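# Clamp tube in vise, extract pin into tray

## Task

With the tube held in the vise, draw the red-handled pin out of it without the clamped tube shifting at all. Finish with the entire pin resting flat on the tray's floor, lower than the tray's rim, and the tube still gripped in the vise in its original spot. Moving the tray is allowed as long as it stays upright on the table and ends away from both the tube and the vise's movable jaw. The task fails if, at the end, anything touches the tube or the movable jaw, including contact passed on through a loose object. Nothing may count as done if only the robot is holding it in place, so release everything and pull the gripper away before finishing.

## Robot and tools

Robot: one six-joint arm (a Trossen wxai follower) carrying a two-finger parallel gripper and a wrist camera. Joint order, base outward: waist, shoulder, elbow, wrist pitch, wrist yaw, wrist roll. Ranges in rad: waist -3.054 to 3.054, shoulder 0.000 to 3.142, elbow 0.000 to 2.356, wrist pitch -1.571 to 1.571, wrist yaw -1.571 to 1.571, wrist roll -3.142 to 3.142. Load limits in N m: waist 17.4, shoulder 21.6, elbow 21.5, wrist pitch 5.67, wrist yaw 5.65, wrist roll 5.3; a carried object's weight adds to these.

Frame: all poses use the scene frame. Its origin sits on the tabletop right under the arm's base; +z is up, +x points forward from the base, and +y is to the left when facing +x. The base itself may be slightly tilted. In the gripper's own axes the fingers extend along +x and close along y. end_effector_position is the point midway between the finger pads, roughly 3 to 4 cm short of the fingertips. Quaternions are written w first.

execute_actions(actions): actions is a list of actions. Each action is a list of 1 to 15 rows; each row is one control step of 1/30 s, and if fewer than 15 rows are given the last one repeats to fill 15 steps. A row is 8 numbers: x, y, z (absolute target for the pinch point, metres, scene frame), qw, qx, qy, qz (absolute target orientation, scene frame), opening. Opening ranges -1 to 1: +1 is fully open (0.088 m), the bare fingers touch near -0.80, and values down to -1 close no further. Allow at least 0.5 s for a full close. An action is rejected if its target lies over 0.6 m from the gripper's position at that action's start along any gripper axis; if the first action fails this against the last reported state, or any action is malformed, nothing in the call runs. Repeat your chosen quaternion in every row rather than copying the reported one, which may have drifted. An empty list just returns the current state and images.

Control behaviour: each step, the commanded pose is clipped to within 70 mm and 16 degrees of the measured pose, then joints are driven by damped inverse kinematics, favouring position over orientation. A distant target may therefore take several actions; after an action ends the arm only continues to the last clipped pose, so keep commanding. Friction may leave the hand short or slightly tilted, especially at long reach, and tiny moves may not happen; check pose after each move and correct tilt.

move(target, speed, blocking): target is one 8-number row as above (absolute pose plus opening, opening applied at the start). The gripper follows a straight path there, lasting 0.5 to 10 s (longer paths stop after 10 s short of target), rotating the shorter way. speed is the path's top speed in m/s, 0.002 to 0.5, default 0.25; rotation is capped at twice that in rad/s. The path ignores obstacles, and the real hand can lag, wander, or exceed speed, especially with the arm stretched out. Faster contact and aiming deeper past a surface both mean harder impacts. With blocking=false the result comes after 0.5 s while motion continues; until a result shows the move ended, new rows and moves are refused, so use wait or stop. The result adds a move: line giving the ending (done, off_target, moving, held, fault, ...), the distance from target, and any limits: paced means the sent pose was clipped; held means a check blocked some steps, after which the arm may briefly go much faster than speed.

wait(seconds): 0 to 10; lets time pass holding the last command, returning early if a running move ends. stop(): brakes a running move to rest (needs stopping distance); fingers keep moving. zoom_image(camera, region): camera is cam_high or cam_wrist; region [x0, y0, x1, y1] in image pixels, origin top-left, at most 504 by 504. read_manual(section): only "licences", returns licence text. finished_scene(scene): give the current scene's number to end it; irreversible, and the goal must be achieved and stable at that moment.

Results: a state line with pinch position (m), quaternion, and linear/angular velocities; Joint positions and Joint velocities for the six joints plus the finger pad gap in metres; grip_measured, the measured opening on the command scale (readings may be offset by up to about 1 mm for the whole scene); Hand target, the pose the controller is currently driving toward; step readings of position, with HELD marking steps partly blocked; a "pose unreachable" line when the clearance check (which treats any mount under the base as arm) altered or blocked a command. Printed hand position can be off, more at long reach. To hold something, command an opening clearly below grip_measured; the bigger the gap, the stronger the squeeze (roughly 34 N per pad max; fast closes can overshoot).

Faults: if contact torque reaches a joint's load limit, the arm halts for 10 s and the remaining call is skipped. Holding loads heats motors: MOTOR HOT warns from 50 °C; at 95 °C an OVER-TEMPERATURE FAULT freezes the arm, and if cooling fails within 30 to 60 s power cuts and the arm falls limp.

Cameras: cam_high (fixed, overhead) and cam_wrist, both 504x504, listed in that order. Calibration is given per camera in OpenCV form (K, distortion D, T_world_to_cam); actual cameras may differ by a couple of degrees and millimetres, and the wrist camera's pose is computed from joint readings.

Avoid: dropping or knocking anything off the table, hard collisions or pushing forcefully, jolting the clamped tube, and torque or heat faults. Loose objects may occasionally be nudged by outside disturbances. Smooth, quick, low-effort motion is preferred.

Each tool is called after "Emit:" by a JSON object that holds its "method" and its "body".

## Session

Emit:
{"method": "execute_actions", "body": {"actions": []}}

Scene clock: 0.00 s.
end_effector_position=(+0.2559, -0.3189, +0.2630) grip_measured=+0.826 end_effector_quat_wxyz=(-0.123, -0.574, +0.121, +0.801) end_effector_velocity=(-0.000, -0.001, +0.002) end_effector_angular_velocity=(-0.013, +0.004, +0.010)
Joint positions: [-1.195  1.064  1.501 -1.202 -0.015  2.145  0.079]
Joint velocities: [-0.002 -0.007 -0.002  0.007  0.007 -0.007 -0.   ]
Heat: hottest elbow 28 °C (+0.0 °C/min).
Hand target: +0.256, -0.319, +0.263; -0.123, -0.574, +0.121, +0.801
camera_calibration (this result's frames):
cam_wrist: T_world_to_cam=[[-0.105626, 0.919833, -0.377823, 0.437513], [0.994405, 0.0981278, -0.0391033, -0.17849], [0.00110639, -0.379839, -0.925052, 0.198789], [0, 0, 0, 1]] pos_world=[0.223484, -0.309416, 0.342213]

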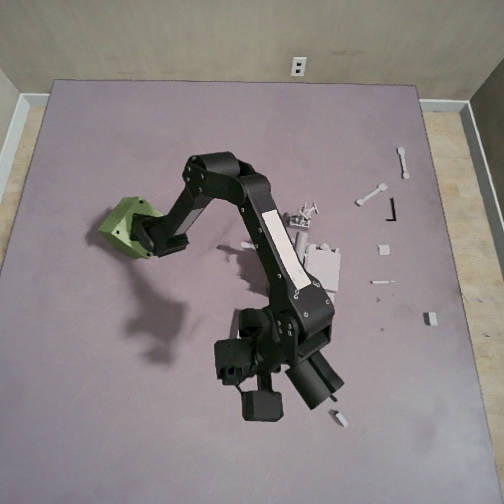

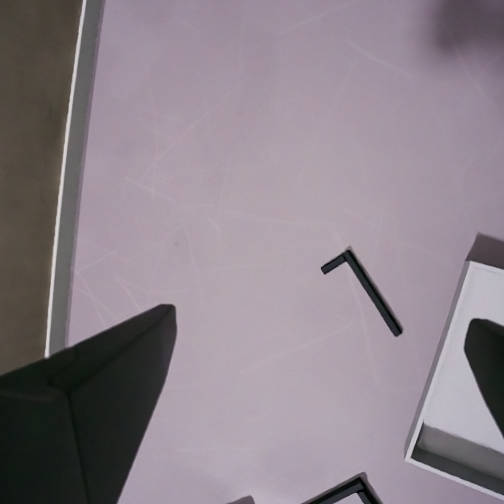

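Emit:
{"method": "move", "body": {"target": [0.27,-0.2,0.27,0.5,0.58,0.4,-0.5,1], "speed": 0.4}}

Emit:
{"method": "move", "body": {"target": [0.25,-0.07,0.22,0.816,0.05,0.572,-0.071,1], "speed": 0.4}}

Emit:
{"method": "move", "body": {"target": [0.245,-0.011,0.16,0.816,0.05,0.572,-0.071,1], "speed": 0.15}}

Emit:
{"method": "zoom_image", "body": {"camera": "cam_high", "region": [220, 190, 400, 370]}}

Scene clock: 9.93 s.
end_effector_position=(+0.2700, -0.1983, +0.2687) grip_measured=+0.989 end_effector_quat_wxyz=(+0.500, +0.581, +0.401, -0.501) end_effector_velocity=(-0.000, +0.006, +0.000) end_effector_angular_velocity=(+0.020, -0.009, +0.007)
Joint positions: [-1.531  0.765  1.238 -1.441 -0.828  0.467  0.087]
Joint velocities: [-0.012 -0.002 -0.002 -0.037 -0.022 -0.037 -0.   ]
Heat: hottest shoulder 29 °C (+6.0 °C/min).
Hand target: +0.271, -0.200, +0.269; +0.500, +0.581, +0.401, -0.501
Off the commanded pose: 0.002 m, 0 deg.
move: done
camera_calibration (this result's frames):
cam_wrist: T_world_to_cam=[[-0.960545, 0.14624, -0.236574, 0.369613], [0.0730192, 0.953364, 0.292856, 0.12507], [0.268368, 0.264027, -0.926428, 0.305757], [0, 0, 0, 1]] pos_world=[0.263842, -0.254017, 0.334075]

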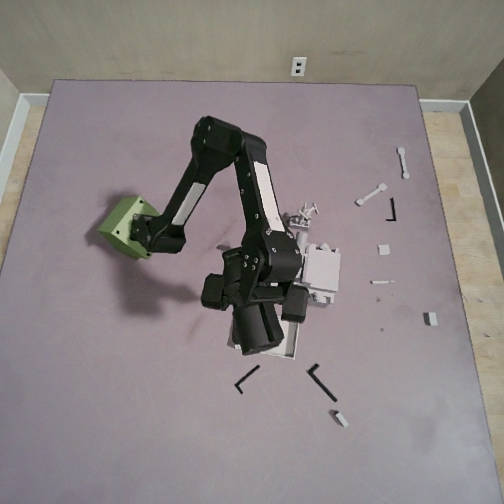

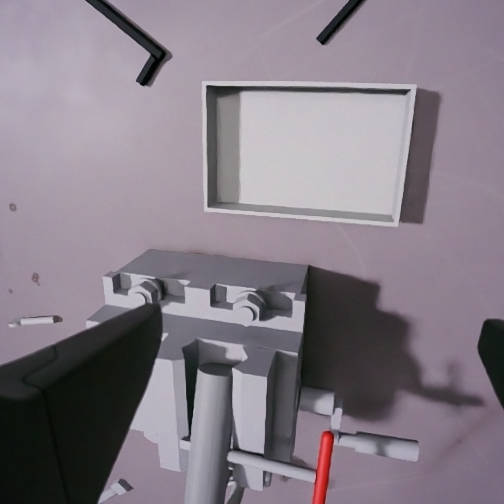

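Scene clock: 13.97 s.
end_effector_position=(+0.2492, -0.0706, +0.2180) grip_measured=+0.989 end_effector_quat_wxyz=(+0.815, +0.046, +0.573, -0.070) end_effector_velocity=(-0.003, -0.000, +0.000) end_effector_angular_velocity=(-0.008, +0.012, -0.004)
Joint positions: [ 1.048  0.549  0.739 -1.476  1.119  0.983  0.087]
Joint velocities: [ 0.037  0.032  0.007 -0.081  0.007  0.11   0.   ]
Heat: hottest shoulder 29 °C (+4.3 °C/min).
Hand target: +0.251, -0.071, +0.220; +0.816, +0.047, +0.571, -0.070
Off the commanded pose: 0.002 m, 0 deg.
move: done
camera_calibration (this result's frames):
cam_wrist: T_world_to_cam=[[-0.118299, -0.992163, -0.0402298, -0.014106], [-0.992291, 0.119627, -0.0323849, 0.297205], [0.0369437, 0.0360885, -0.998666, 0.288004], [0, 0, 0, 1]] pos_world=[0.282605, -0.0599429, 0.296677]

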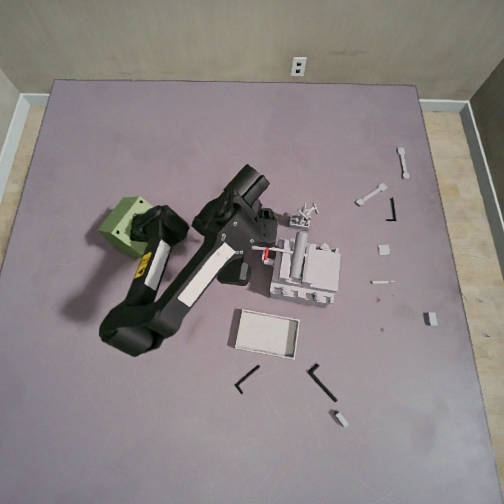

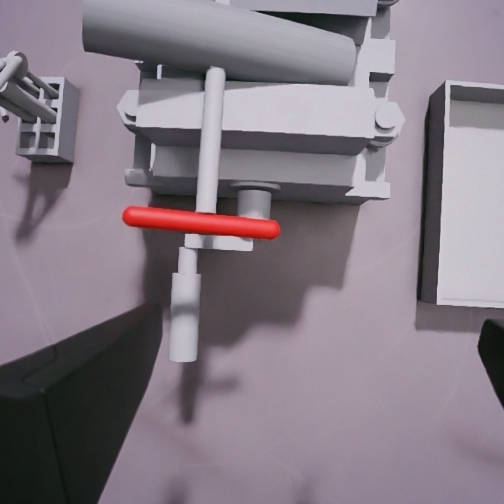

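Scene clock: 15.10 s.
end_effector_position=(+0.2471, -0.0112, +0.1618) grip_measured=+0.989 end_effector_quat_wxyz=(+0.816, +0.052, +0.571, -0.072) end_effector_velocity=(-0.001, +0.002, -0.003) end_effector_angular_velocity=(+0.011, +0.015, +0.028)
Joint positions: [ 0.854  0.614  0.451 -0.783  1.033  0.615  0.087]
Joint velocities: [-0.022 -0.007 -0.007  0.022 -0.037 -0.051 -0.   ]
Heat: hottest shoulder 29 °C (+4.0 °C/min).
Hand target: +0.245, -0.011, +0.160; +0.815, +0.050, +0.572, -0.071
Off the commanded pose: 0.003 m, 0 deg.
move: done
camera_calibration (this result's frames):
cam_wrist: T_world_to_cam=[[-0.128586, -0.990543, -0.0478508, 0.0461785], [-0.990759, 0.130415, -0.0372711, 0.286709], [0.0431591, 0.0426161, -0.998159, 0.22824], [0, 0, 0, 1]] pos_world=[0.280146, -0.00137589, 0.240716]

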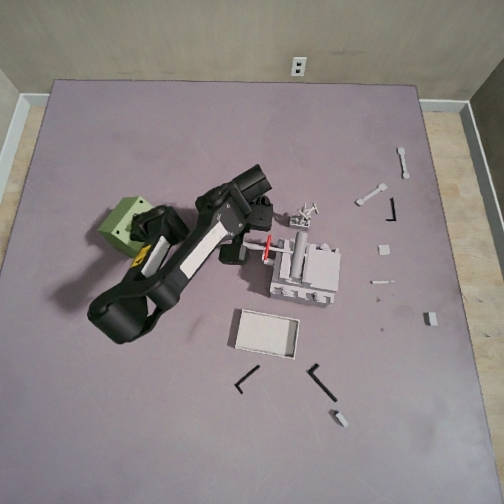

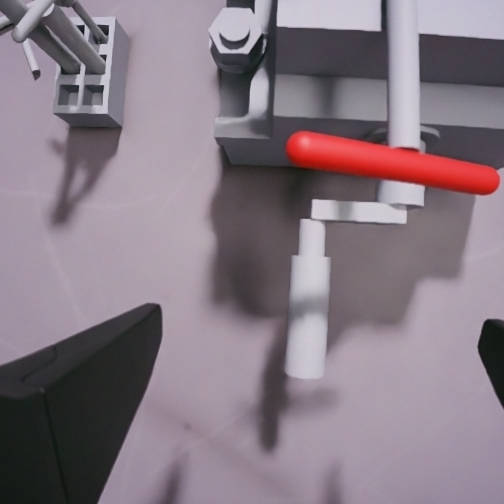

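Region (220, 190, 400, 370) of cam_high's 504x504 image, scaled by 2.800, with more detail than that image has.

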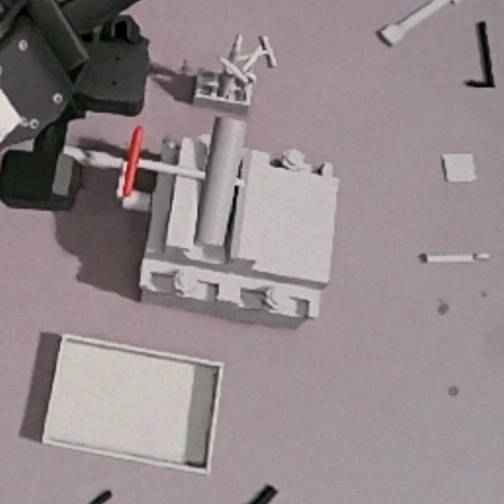

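Emit:
{"method": "move", "body": {"target": [0.288,-0.034,0.185,0.816,0.05,0.572,-0.071,1], "speed": 0.1}}

Emit:
{"method": "move", "body": {"target": [0.293,-0.035,0.156,0.816,0.05,0.572,-0.071,1], "speed": 0.05}}

Emit:
{"method": "move", "body": {"target": [0.293,-0.035,0.156,0.816,0.05,0.572,-0.071,0.25]}}

Scene clock: 31.07 s.
end_effector_position=(+0.2856, -0.0336, +0.1840) grip_measured=+0.989 end_effector_quat_wxyz=(+0.816, +0.049, +0.572, -0.071) end_effector_velocity=(+0.001, +0.002, -0.000) end_effector_angular_velocity=(+0.020, +0.009, +0.012)
Joint positions: [ 0.705  0.622  0.615 -0.774  0.935  0.409  0.087]
Joint velocities: [-0.017  0.002  0.007  0.007 -0.037 -0.022  0.   ]
Heat: hottest elbow 29 °C (+1.9 °C/min).
Hand target: +0.288, -0.034, +0.185; +0.816, +0.050, +0.572, -0.071
Off the commanded pose: 0.003 m, 0 deg.
move: done
camera_calibration (this result's frames):
cam_wrist: T_world_to_cam=[[-0.1237, -0.991309, -0.0447798, 0.0279669], [-0.991539, 0.125266, -0.0340312, 0.328084], [0.0393449, 0.0401913, -0.998417, 0.250761], [0, 0, 0, 1]] pos_world=[0.318901, -0.0234524, 0.262781]

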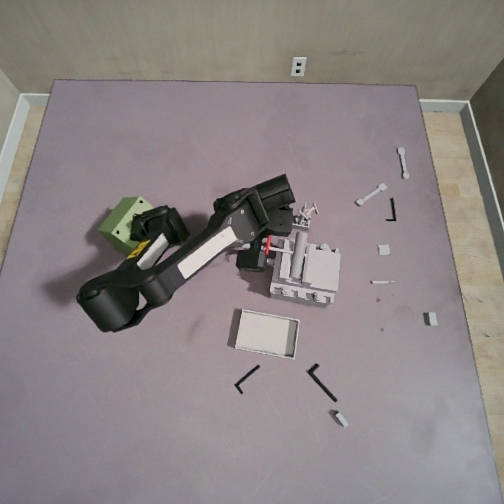

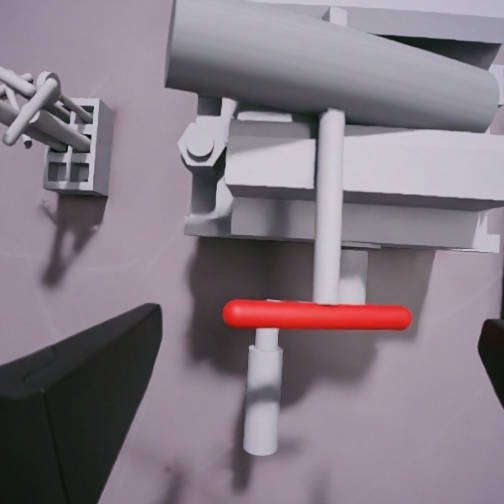

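Scene clock: 32.00 s.
end_effector_position=(+0.2957, -0.0365, +0.1599) grip_measured=+0.989 end_effector_quat_wxyz=(+0.819, +0.055, +0.567, -0.074) end_effector_velocity=(+0.001, +0.000, -0.002) end_effector_angular_velocity=(+0.007, -0.005, +0.006)
Joint positions: [ 0.506  0.627  0.538 -0.525  0.783  0.214  0.087]
Joint velocities: [-0.017 -0.002 -0.007  0.022 -0.022 -0.022 -0.   ]
Heat: hottest elbow 29 °C (+1.9 °C/min).
Hand target: +0.293, -0.035, +0.156; +0.816, +0.050, +0.572, -0.071
Off the commanded pose: 0.005 m, 1 deg.
move: done
camera_calibration (this result's frames):
cam_wrist: T_world_to_cam=[[-0.135057, -0.98949, -0.0516741, 0.0298036], [-0.989463, 0.137432, -0.0455534, 0.339295], [0.0521763, 0.0449774, -0.997625, 0.222658], [0, 0, 0, 1]] pos_world=[0.328128, -0.0271542, 0.239126]

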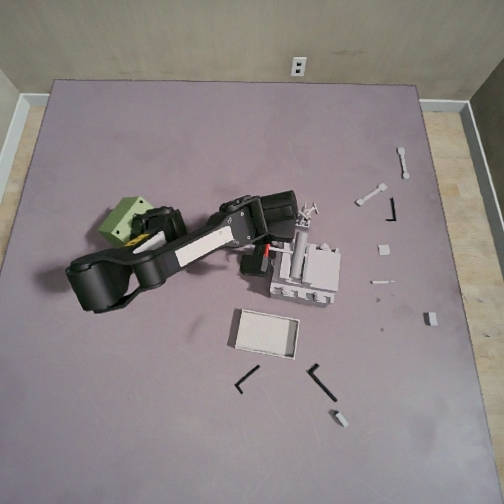

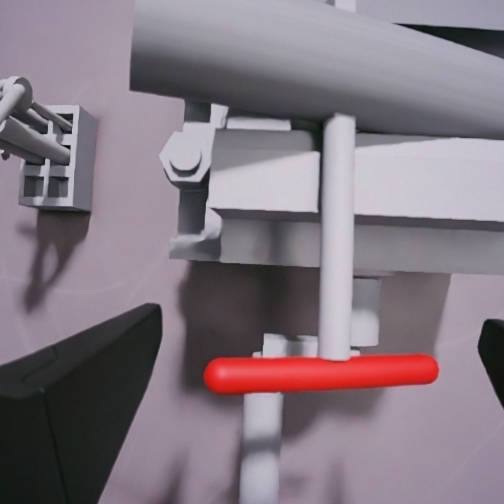

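Scene clock: 32.70 s.
end_effector_position=(+0.2955, -0.0364, +0.1596) grip_measured=+0.372 end_effector_quat_wxyz=(+0.819, +0.055, +0.567, -0.073) end_effector_velocity=(+0.001, +0.001, -0.000) end_effector_angular_velocity=(+0.005, -0.004, +0.003)
Joint positions: [ 0.506  0.628  0.536 -0.524  0.783  0.212  0.057]
Joint velocities: [-0.002 -0.002 -0.002  0.007 -0.007 -0.007 -0.   ]
Heat: hottest elbow 29 °C (+1.8 °C/min).
Hand target: +0.293, -0.035, +0.156; +0.816, +0.050, +0.572, -0.071
Off the commanded pose: 0.005 m, 1 deg.
move: done
camera_calibration (this result's frames):
cam_wrist: T_world_to_cam=[[-0.133346, -0.989776, -0.0506151, 0.029167], [-0.989727, 0.135649, -0.0451651, 0.339046], [0.0515692, 0.0440725, -0.997696, 0.222517], [0, 0, 0, 1]] pos_world=[0.327977, -0.0269294, 0.238794]

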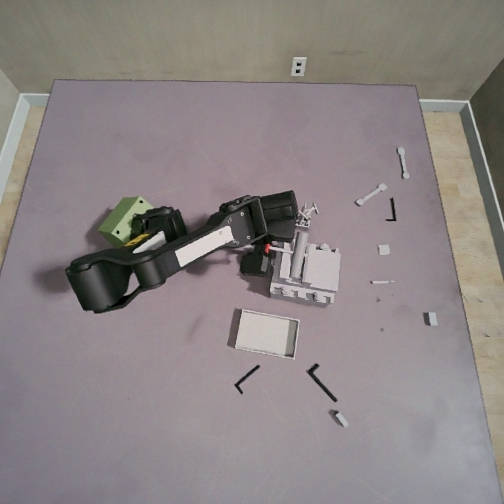

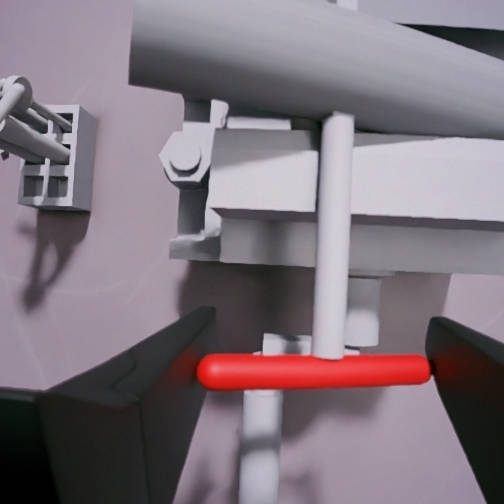

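Emit:
{"method": "move", "body": {"target": [0.302,-0.037,0.195,0.816,0.05,0.572,-0.071,0.28], "speed": 0.04}}

Emit:
{"method": "move", "body": {"target": [0.33,-0.042,0.217,0.816,0.05,0.572,-0.071,0.28], "speed": 0.04}}

Scene clock: 36.73 s.
end_effector_position=(+0.2984, -0.0365, +0.1913) grip_measured=+0.362 end_effector_quat_wxyz=(+0.813, +0.045, +0.576, -0.069) end_effector_velocity=(-0.003, +0.002, -0.000) end_effector_angular_velocity=(-0.005, +0.017, +0.017)
Joint positions: [ 0.685  0.665  0.682 -0.795  0.92   0.389  0.057]
Joint velocities: [ 0.017  0.012  0.007 -0.037  0.007  0.022 -0.   ]
Heat: hottest elbow 29 °C (+1.6 °C/min).
Hand target: +0.302, -0.037, +0.195; +0.816, +0.050, +0.571, -0.071
Off the commanded pose: 0.005 m, 1 deg.
move: done
camera_calibration (this result's frames):
cam_wrist: T_world_to_cam=[[-0.116699, -0.992361, -0.0400002, 0.0239604], [-0.992724, 0.117756, -0.0251514, 0.339777], [0.0296695, 0.036774, -0.998883, 0.260466], [0, 0, 0, 1]] pos_world=[0.332373, -0.0258117, 0.269679]

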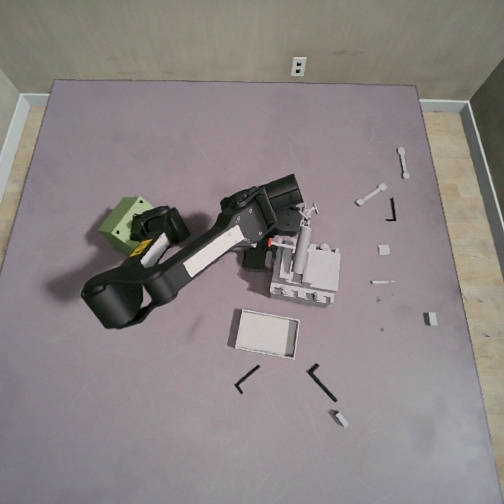

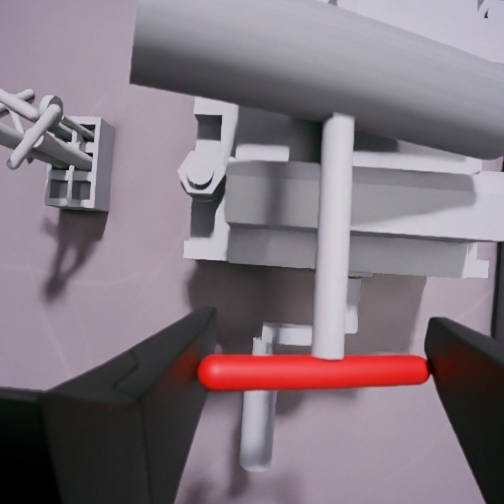

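Scene clock: 38.07 s.
end_effector_position=(+0.3263, -0.0417, +0.2134) grip_measured=+0.358 end_effector_quat_wxyz=(+0.813, +0.046, +0.576, -0.069) end_effector_velocity=(-0.002, +0.000, -0.001) end_effector_angular_velocity=(-0.010, +0.018, +0.036)
Joint positions: [ 0.693  0.754  0.843 -0.876  0.926  0.401  0.057]
Joint velocities: [-0.002  0.007  0.007 -0.022 -0.007 -0.022 -0.   ]
Heat: hottest elbow 29 °C (+1.6 °C/min).
Hand target: +0.330, -0.042, +0.217; +0.816, +0.050, +0.572, -0.071
Off the commanded pose: 0.005 m, 1 deg.
move: done
camera_calibration (this result's frames):
cam_wrist: T_world_to_cam=[[-0.117928, -0.992216, -0.0400091, 0.0233996], [-0.992604, 0.118952, -0.0242314, 0.368419], [0.0288019, 0.0368556, -0.998905, 0.282182], [0, 0, 0, 1]] pos_world=[0.360326, -0.0310065, 0.291737]

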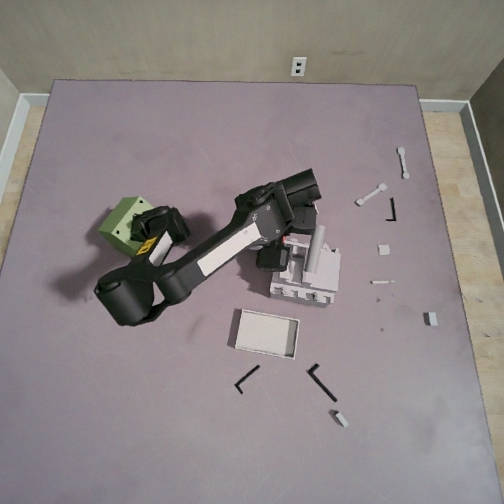

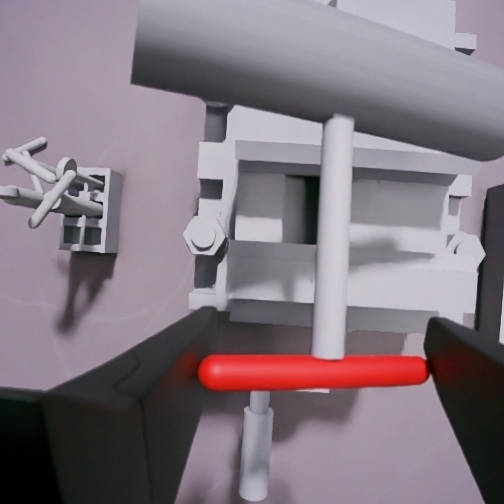

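Emit:
{"method": "execute_actions", "body": {"actions": [[[0.328,-0.048,0.22,0.816,0.05,0.572,-0.071,0.32]],[[0.328,-0.048,0.22,0.816,0.05,0.572,-0.071,0.335]]]}}

Scene clock: 48.93 s.
end_effector_position=(+0.3266, -0.0458, +0.2178) grip_measured=+0.335 end_effector_quat_wxyz=(+0.815, +0.046, +0.574, -0.069) end_effector_velocity=(-0.006, -0.001, -0.002) end_effector_angular_velocity=(-0.007, +0.025, +0.018)
Joint positions: [ 0.696  0.741  0.856 -0.896  0.929  0.398  0.055]
Joint velocities: [-0.002 -0.002 -0.002 -0.037 -0.007  0.007 -0.   ]
Heat: hottest elbow 30 °C (+2.5 °C/min).
Hand target: +0.328, -0.048, +0.220; +0.816, +0.050, +0.572, -0.071
Off the commanded pose: 0.003 m, 1 deg.
Step readings (end_effector_position; steps 1 to 15: 1st action; 16 to 30: 2nd action):
0: (+0.3282, -0.0422, +0.2153)
1: (+0.3281, -0.0426, +0.2156)
2: (+0.3276, -0.0431, +0.2158)
4: (+0.3270, -0.0444, +0.2166)
8: (+0.3269, -0.0456, +0.2177)
15: (+0.3266, -0.0457, +0.2177)
16: (+0.3266, -0.0457, +0.2177)
17: (+0.3266, -0.0457, +0.2177)
19: (+0.3266, -0.0457, +0.2178)
23: (+0.3266, -0.0458, +0.2178)
30: end_effector_position above
camera_calibration (this result's frames):
cam_wrist: T_world_to_cam=[[-0.118275, -0.992132, -0.0410515, 0.0198415], [-0.992385, 0.119535, -0.0297132, 0.370538], [0.0343865, 0.0372246, -0.998715, 0.284856], [0, 0, 0, 1]] pos_world=[0.360268, -0.0352105, 0.296314]

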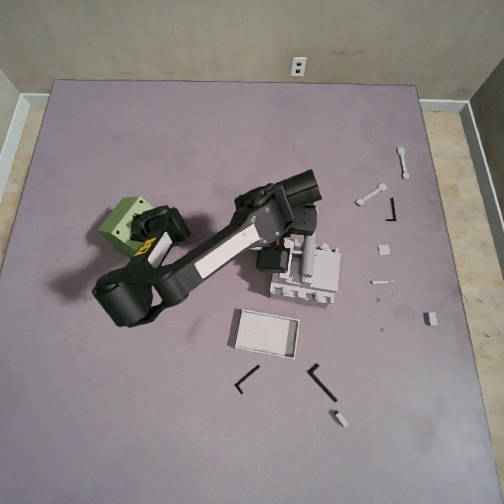

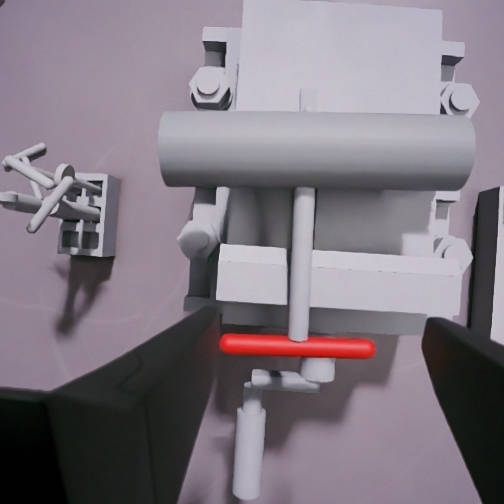

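Emit:
{"method": "move", "body": {"target": [0.292,-0.037,0.175,0.936,0.03,0.341,-0.082,1], "speed": 0.2}}

Emit:
{"method": "move", "body": {"target": [0.308,-0.0395,0.153,0.936,0.03,0.341,-0.082,1], "speed": 0.04}}

Scene clock: 58.93 s.
end_effector_position=(+0.2939, -0.0375, +0.1771) grip_measured=+0.989 end_effector_quat_wxyz=(+0.936, +0.033, +0.341, -0.083) end_effector_velocity=(-0.004, +0.003, -0.006) end_effector_angular_velocity=(-0.013, +0.016, +0.019)
Joint positions: [ 0.595  0.226  0.084  0.259  0.844 -0.319  0.087]
Joint velocities: [-0.007 -0.002 -0.017 -0.007 -0.007 -0.007 -0.   ]
Heat: hottest elbow 30 °C (+2.0 °C/min).
Hand target: +0.292, -0.037, +0.175; +0.936, +0.031, +0.342, -0.082
Off the commanded pose: 0.003 m, 0 deg.
move: done
camera_calibration (this result's frames):
cam_wrist: T_world_to_cam=[[-0.113472, -0.993324, -0.0207665, 0.0174698], [-0.841475, 0.107196, -0.529555, 0.379605], [0.528246, -0.0426151, -0.848021, 0.0702512], [0, 0, 0, 1]] pos_world=[0.284301, -0.0203453, 0.260959]

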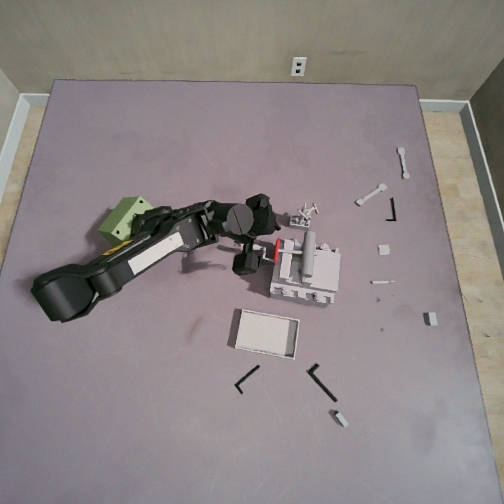

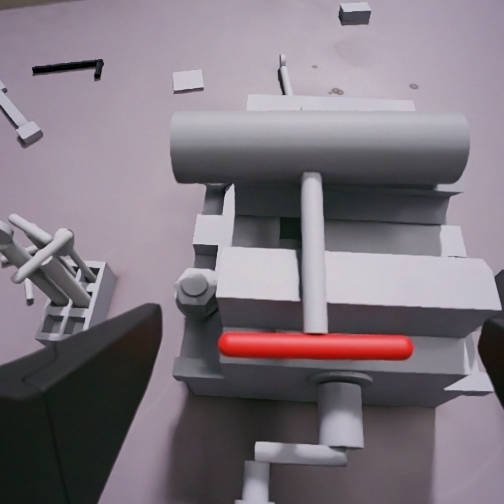

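Scene clock: 60.00 s.
end_effector_position=(+0.3105, -0.0411, +0.1570) grip_measured=+0.989 end_effector_quat_wxyz=(+0.937, +0.032, +0.336, -0.084) end_effector_velocity=(+0.000, +0.000, -0.003) end_effector_angular_velocity=(-0.010, +0.008, +0.006)
Joint positions: [ 0.384  0.448  0.074  0.483  0.634 -0.297  0.087]
Joint velocities: [-0.012  0.027 -0.002  0.022 -0.007 -0.007 -0.   ]
Heat: hottest elbow 30 °C (+2.0 °C/min).
Hand target: +0.308, -0.040, +0.153; +0.936, +0.030, +0.341, -0.082
Off the commanded pose: 0.005 m, 1 deg.
move: done
camera_calibration (this result's frames):
cam_wrist: T_world_to_cam=[[-0.115349, -0.99316, -0.018091, 0.0155145], [-0.836421, 0.106937, -0.537553, 0.382945], [0.535811, -0.0468746, -0.843036, 0.0409579], [0, 0, 0, 1]] pos_world=[0.300147, -0.0236227, 0.240663]

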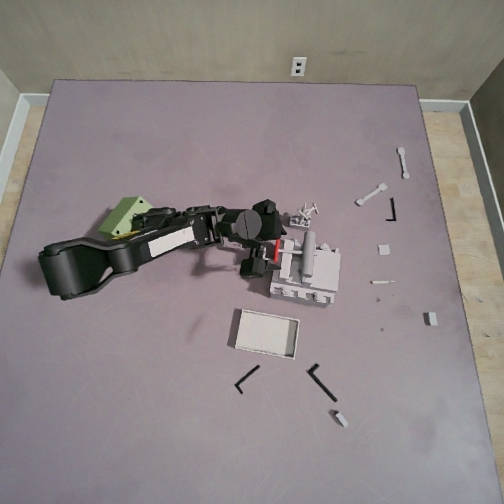

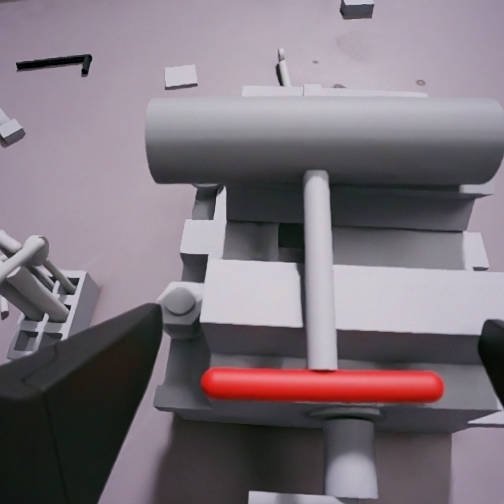

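Emit:
{"method": "move", "body": {"target": [0.304,-0.039,0.148,0.936,0.03,0.341,-0.082,1], "speed": 0.03}}

Emit:
{"method": "move", "body": {"target": [0.304,-0.039,0.148,0.936,0.03,0.341,-0.082,0.15]}}

Emit:
{"method": "move", "body": {"target": [0.31,-0.042,0.2,0.92,0.033,0.381,-0.08,0.15], "speed": 0.06}}

Emit:
{"method": "move", "body": {"target": [0.332,-0.049,0.24,0.627,0.068,0.774,-0.055,0.15], "speed": 0.2}}

Scene clock: 69.63 s.
end_effector_position=(+0.3068, -0.0404, +0.1518) grip_measured=+0.989 end_effector_quat_wxyz=(+0.938, +0.031, +0.336, -0.084) end_effector_velocity=(+0.001, +0.002, -0.001) end_effector_angular_velocity=(-0.010, -0.001, +0.026)
Joint positions: [ 0.367  0.459  0.05   0.518  0.617 -0.297  0.087]
Joint velocities: [-0.007  0.007 -0.002  0.007 -0.022 -0.022  0.   ]
Heat: hottest elbow 30 °C (+1.0 °C/min).
Hand target: +0.304, -0.039, +0.148; +0.936, +0.030, +0.341, -0.082
Off the commanded pose: 0.005 m, 1 deg.
move: done
camera_calibration (this result's frames):
cam_wrist: T_world_to_cam=[[-0.114355, -0.993301, -0.0166301, 0.0152], [-0.836253, 0.105284, -0.538141, 0.37701], [0.536287, -0.047632, -0.842691, 0.0383802], [0, 0, 0, 1]] pos_world=[0.296431, -0.0227669, 0.23548]

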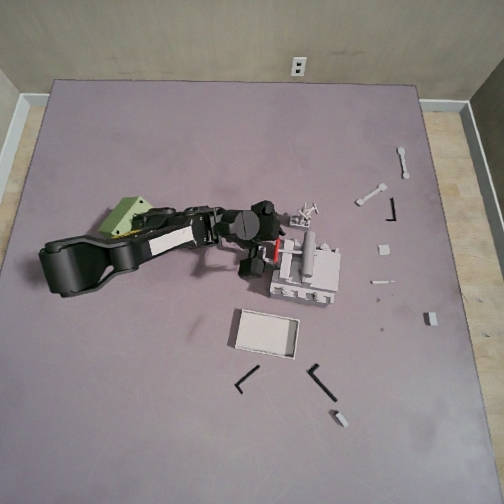

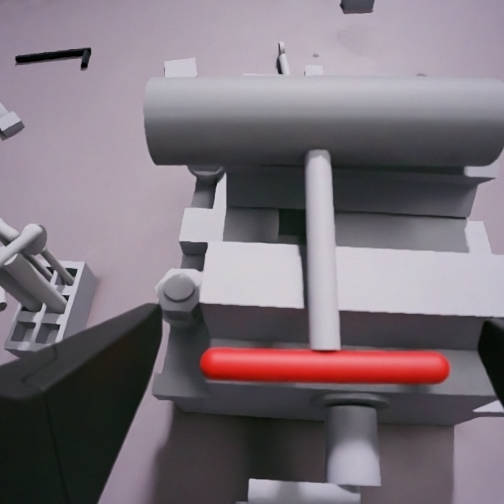

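Scene clock: 70.33 s.
end_effector_position=(+0.3069, -0.0404, +0.1518) grip_measured=+0.467 end_effector_quat_wxyz=(+0.938, +0.032, +0.336, -0.084) end_effector_velocity=(-0.004, +0.003, -0.005) end_effector_angular_velocity=(-0.009, +0.029, +0.029)
Joint positions: [ 0.367  0.46   0.049  0.519  0.616 -0.297  0.062]
Joint velocities: [-0.002 -0.002 -0.002 -0.037 -0.007 -0.007 -0.   ]
Heat: hottest elbow 30 °C (+1.0 °C/min).
Hand target: +0.304, -0.039, +0.148; +0.936, +0.030, +0.341, -0.082
Off the commanded pose: 0.005 m, 1 deg.
move: done
camera_calibration (this result's frames):
cam_wrist: T_world_to_cam=[[-0.11426, -0.993307, -0.0169167, 0.0152464], [-0.836003, 0.105336, -0.53852, 0.376988], [0.536697, -0.0473886, -0.842443, 0.0381985], [0, 0, 0, 1]] pos_world=[0.296404, -0.0227559, 0.235453]

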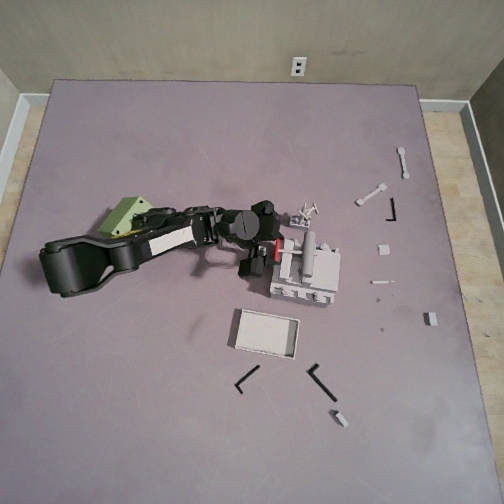

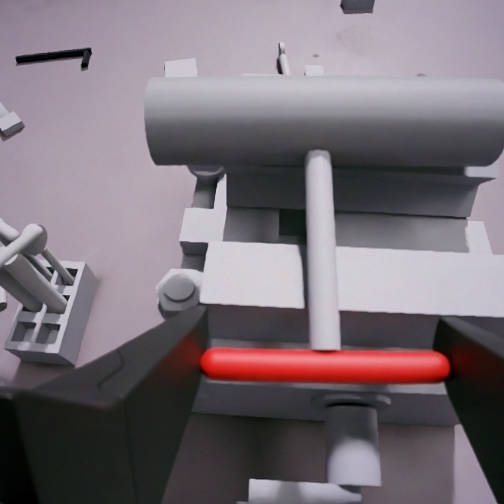

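Scene clock: 71.53 s.
end_effector_position=(+0.3064, -0.0394, +0.1934) grip_measured=+0.467 end_effector_quat_wxyz=(+0.918, +0.022, +0.389, -0.076) end_effector_velocity=(-0.005, +0.002, -0.001) end_effector_angular_velocity=(-0.015, +0.026, +0.020)
Joint positions: [ 0.689  0.331  0.261  0.035  0.969 -0.235  0.062]
Joint velocities: [ 0.032 -0.002  0.007 -0.051  0.037  0.007 -0.   ]
Heat: hottest elbow 30 °C (+1.0 °C/min).
Hand target: +0.310, -0.042, +0.200; +0.921, +0.033, +0.381, -0.080
Off the commanded pose: 0.008 m, 2 deg.
move: done
camera_calibration (this result's frames):
cam_wrist: T_world_to_cam=[[-0.0947726, -0.995498, -0.0015602, 0.0078417], [-0.893764, 0.0857774, -0.440259, 0.396852], [0.438411, -0.0403301, -0.897869, 0.114619], [0, 0, 0, 1]] pos_world=[0.305185, -0.0216119, 0.277643]

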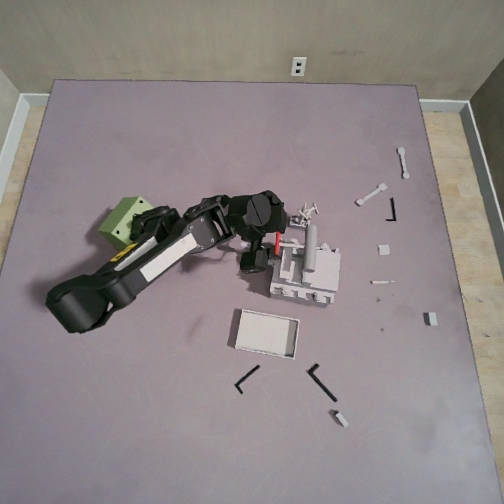

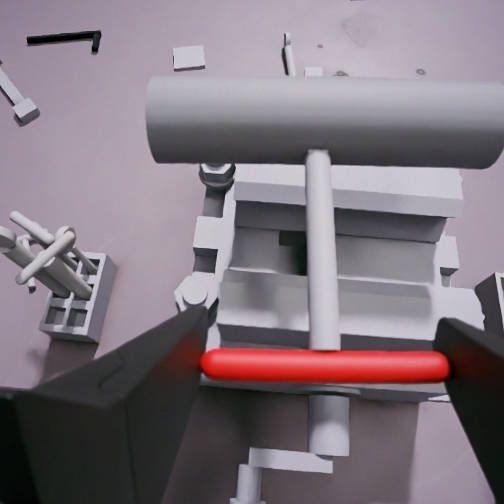

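Scene clock: 74.40 s.
end_effector_position=(+0.3300, -0.0495, +0.2394) grip_measured=+0.467 end_effector_quat_wxyz=(+0.628, +0.064, +0.774, -0.055) end_effector_velocity=(-0.002, -0.003, +0.002) end_effector_angular_velocity=(-0.006, +0.016, -0.020)
Joint positions: [ 0.526  1.139  1.402 -1.557  0.558  0.645  0.062]
Joint velocities: [-0.007  0.002  0.012 -0.022 -0.007  0.022 -0.   ]
Heat: hottest elbow 30 °C (+1.0 °C/min).
Hand target: +0.332, -0.049, +0.240; +0.627, +0.067, +0.774, -0.056
Off the commanded pose: 0.002 m, 0 deg.
move: done
camera_calibration (this result's frames):
cam_wrist: T_world_to_cam=[[-0.150367, -0.986791, -0.0602731, 0.0329729], [-0.861879, 0.100979, 0.496958, 0.204888], [-0.484308, 0.126674, -0.865679, 0.450294], [0, 0, 0, 1]] pos_world=[0.399627, -0.0451928, 0.289976]

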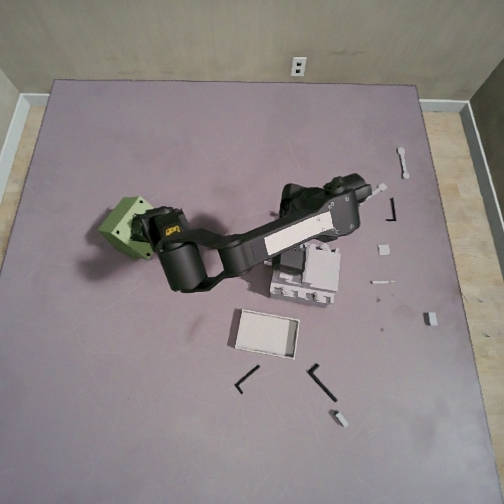

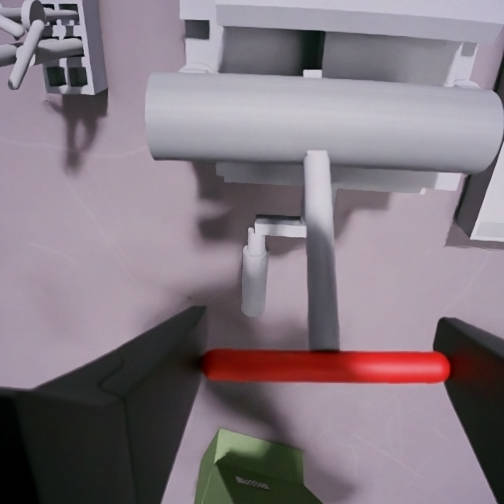

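Emit:
{"method": "move", "body": {"target": [0.338,-0.05,0.204,0.627,0.068,0.774,-0.055,0.15], "speed": 0.03}}

Scene clock: 81.83 s.
end_effector_position=(+0.3390, -0.0514, +0.2065) grip_measured=+0.466 end_effector_quat_wxyz=(+0.630, +0.071, +0.771, -0.057) end_effector_velocity=(-0.004, -0.001, -0.001) end_effector_angular_velocity=(+0.002, +0.014, +0.008)
Joint positions: [ 0.379  1.148  1.323 -1.375  0.508  0.488  0.062]
Joint velocities: [-0.007 -0.002 -0.007 -0.007 -0.007 -0.007 -0.   ]
Heat: hottest elbow 31 °C (+2.0 °C/min).
Hand target: +0.338, -0.050, +0.204; +0.627, +0.068, +0.774, -0.055
Off the commanded pose: 0.003 m, 1 deg.
move: done
camera_calibration (this result's frames):
cam_wrist: T_world_to_cam=[[-0.162961, -0.984471, -0.0652803, 0.0358582], [-0.864242, 0.110515, 0.490787, 0.231775], [-0.475951, 0.136397, -0.86883, 0.424637], [0, 0, 0, 1]] pos_world=[0.40826, -0.0482327, 0.257526]

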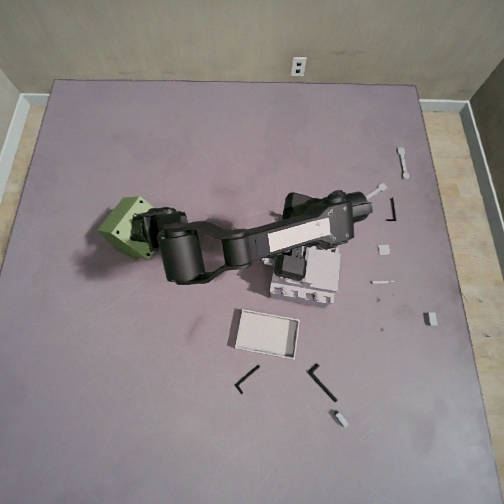

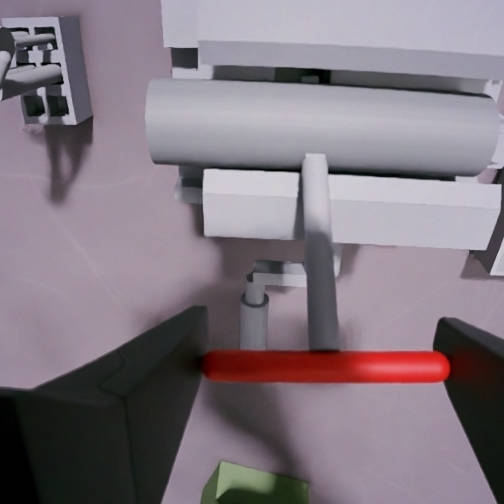

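In the gap. Swing the handle over using the fixed jaw as a stop.

Emit:
{"method": "move", "body": {"target": [0.365,-0.054,0.215,0.627,0.068,0.774,-0.055,0.36], "speed": 0.03}}

Emit:
{"method": "move", "body": {"target": [0.40,-0.06,0.217,0.627,0.068,0.774,-0.055,0.36], "speed": 0.03}}

Scene clock: 86.23 s.
end_effector_position=(+0.3529, -0.0537, +0.2128) grip_measured=+0.465 end_effector_quat_wxyz=(+0.612, +0.061, +0.787, -0.051) end_effector_velocity=(-0.001, +0.002, +0.001) end_effector_angular_velocity=(+0.021, +0.021, +0.024)
Joint positions: [ 0.367  1.234  1.453 -1.469  0.493  0.482  0.062]
Joint velocities: [-0.002  0.012  0.017 -0.022 -0.022 -0.022  0.   ]
Heat: hottest elbow 31 °C (+2.0 °C/min).
Hand target: +0.365, -0.054, +0.215; +0.627, +0.068, +0.774, -0.055
Off the commanded pose: 0.012 m, 2 deg.
move: off_target
camera_calibration (this result's frames):
cam_wrist: T_world_to_cam=[[-0.143403, -0.98797, -0.0578813, 0.0276155], [-0.841344, 0.0909053, 0.5328, 0.222908], [-0.521129, 0.125103, -0.844259, 0.447185], [0, 0, 0, 1]] pos_world=[0.424544, -0.0489244, 0.260374]

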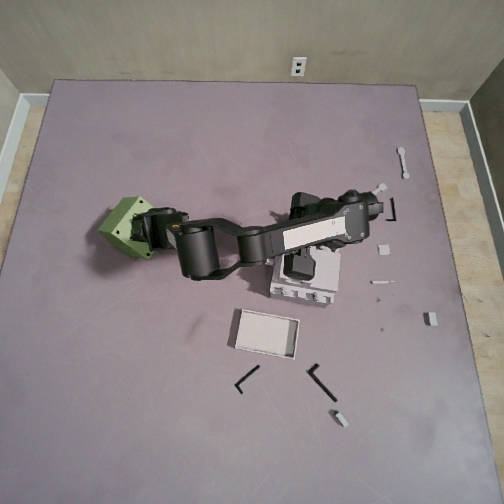

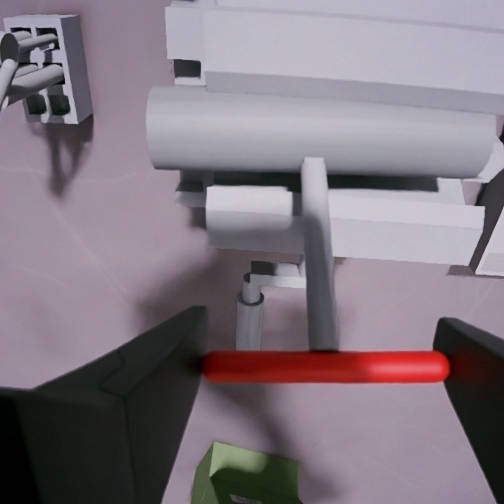

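Scene clock: 88.13 s.
end_effector_position=(+0.3857, -0.0577, +0.2172) grip_measured=+0.456 end_effector_quat_wxyz=(+0.608, +0.064, +0.790, -0.046) end_effector_velocity=(+0.003, +0.001, +0.000) end_effector_angular_velocity=(+0.005, -0.007, -0.017)
Joint positions: [ 0.329  1.352  1.65  -1.533  0.466  0.44   0.061]
Joint velocities: [-0.002  0.002  0.007  0.007 -0.007  0.007 -0.   ]
Heat: hottest elbow 31 °C (+2.0 °C/min).
Hand target: +0.399, -0.060, +0.217; +0.627, +0.068, +0.774, -0.055
Off the commanded pose: 0.015 m, 3 deg.
move: off_target
camera_calibration (this result's frames):
cam_wrist: T_world_to_cam=[[-0.143596, -0.987182, -0.0696569, 0.0313118], [-0.837161, 0.0836337, 0.540525, 0.244735], [-0.52777, 0.135931, -0.83844, 0.470404], [0, 0, 0, 1]] pos_world=[0.457644, -0.0535002, 0.264302]

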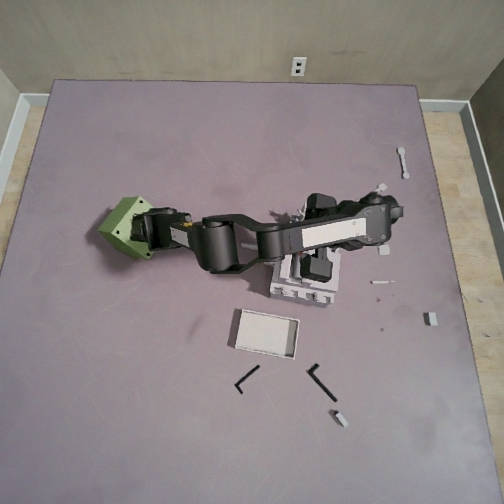

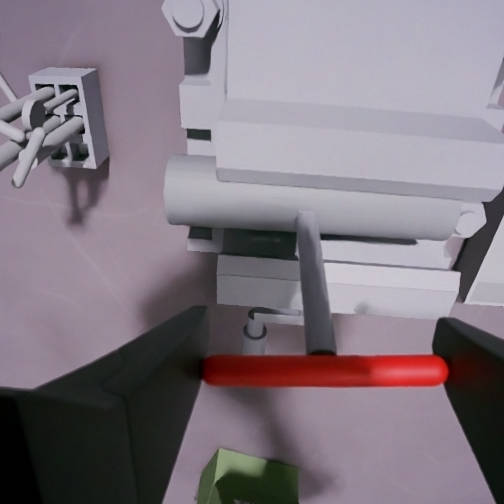

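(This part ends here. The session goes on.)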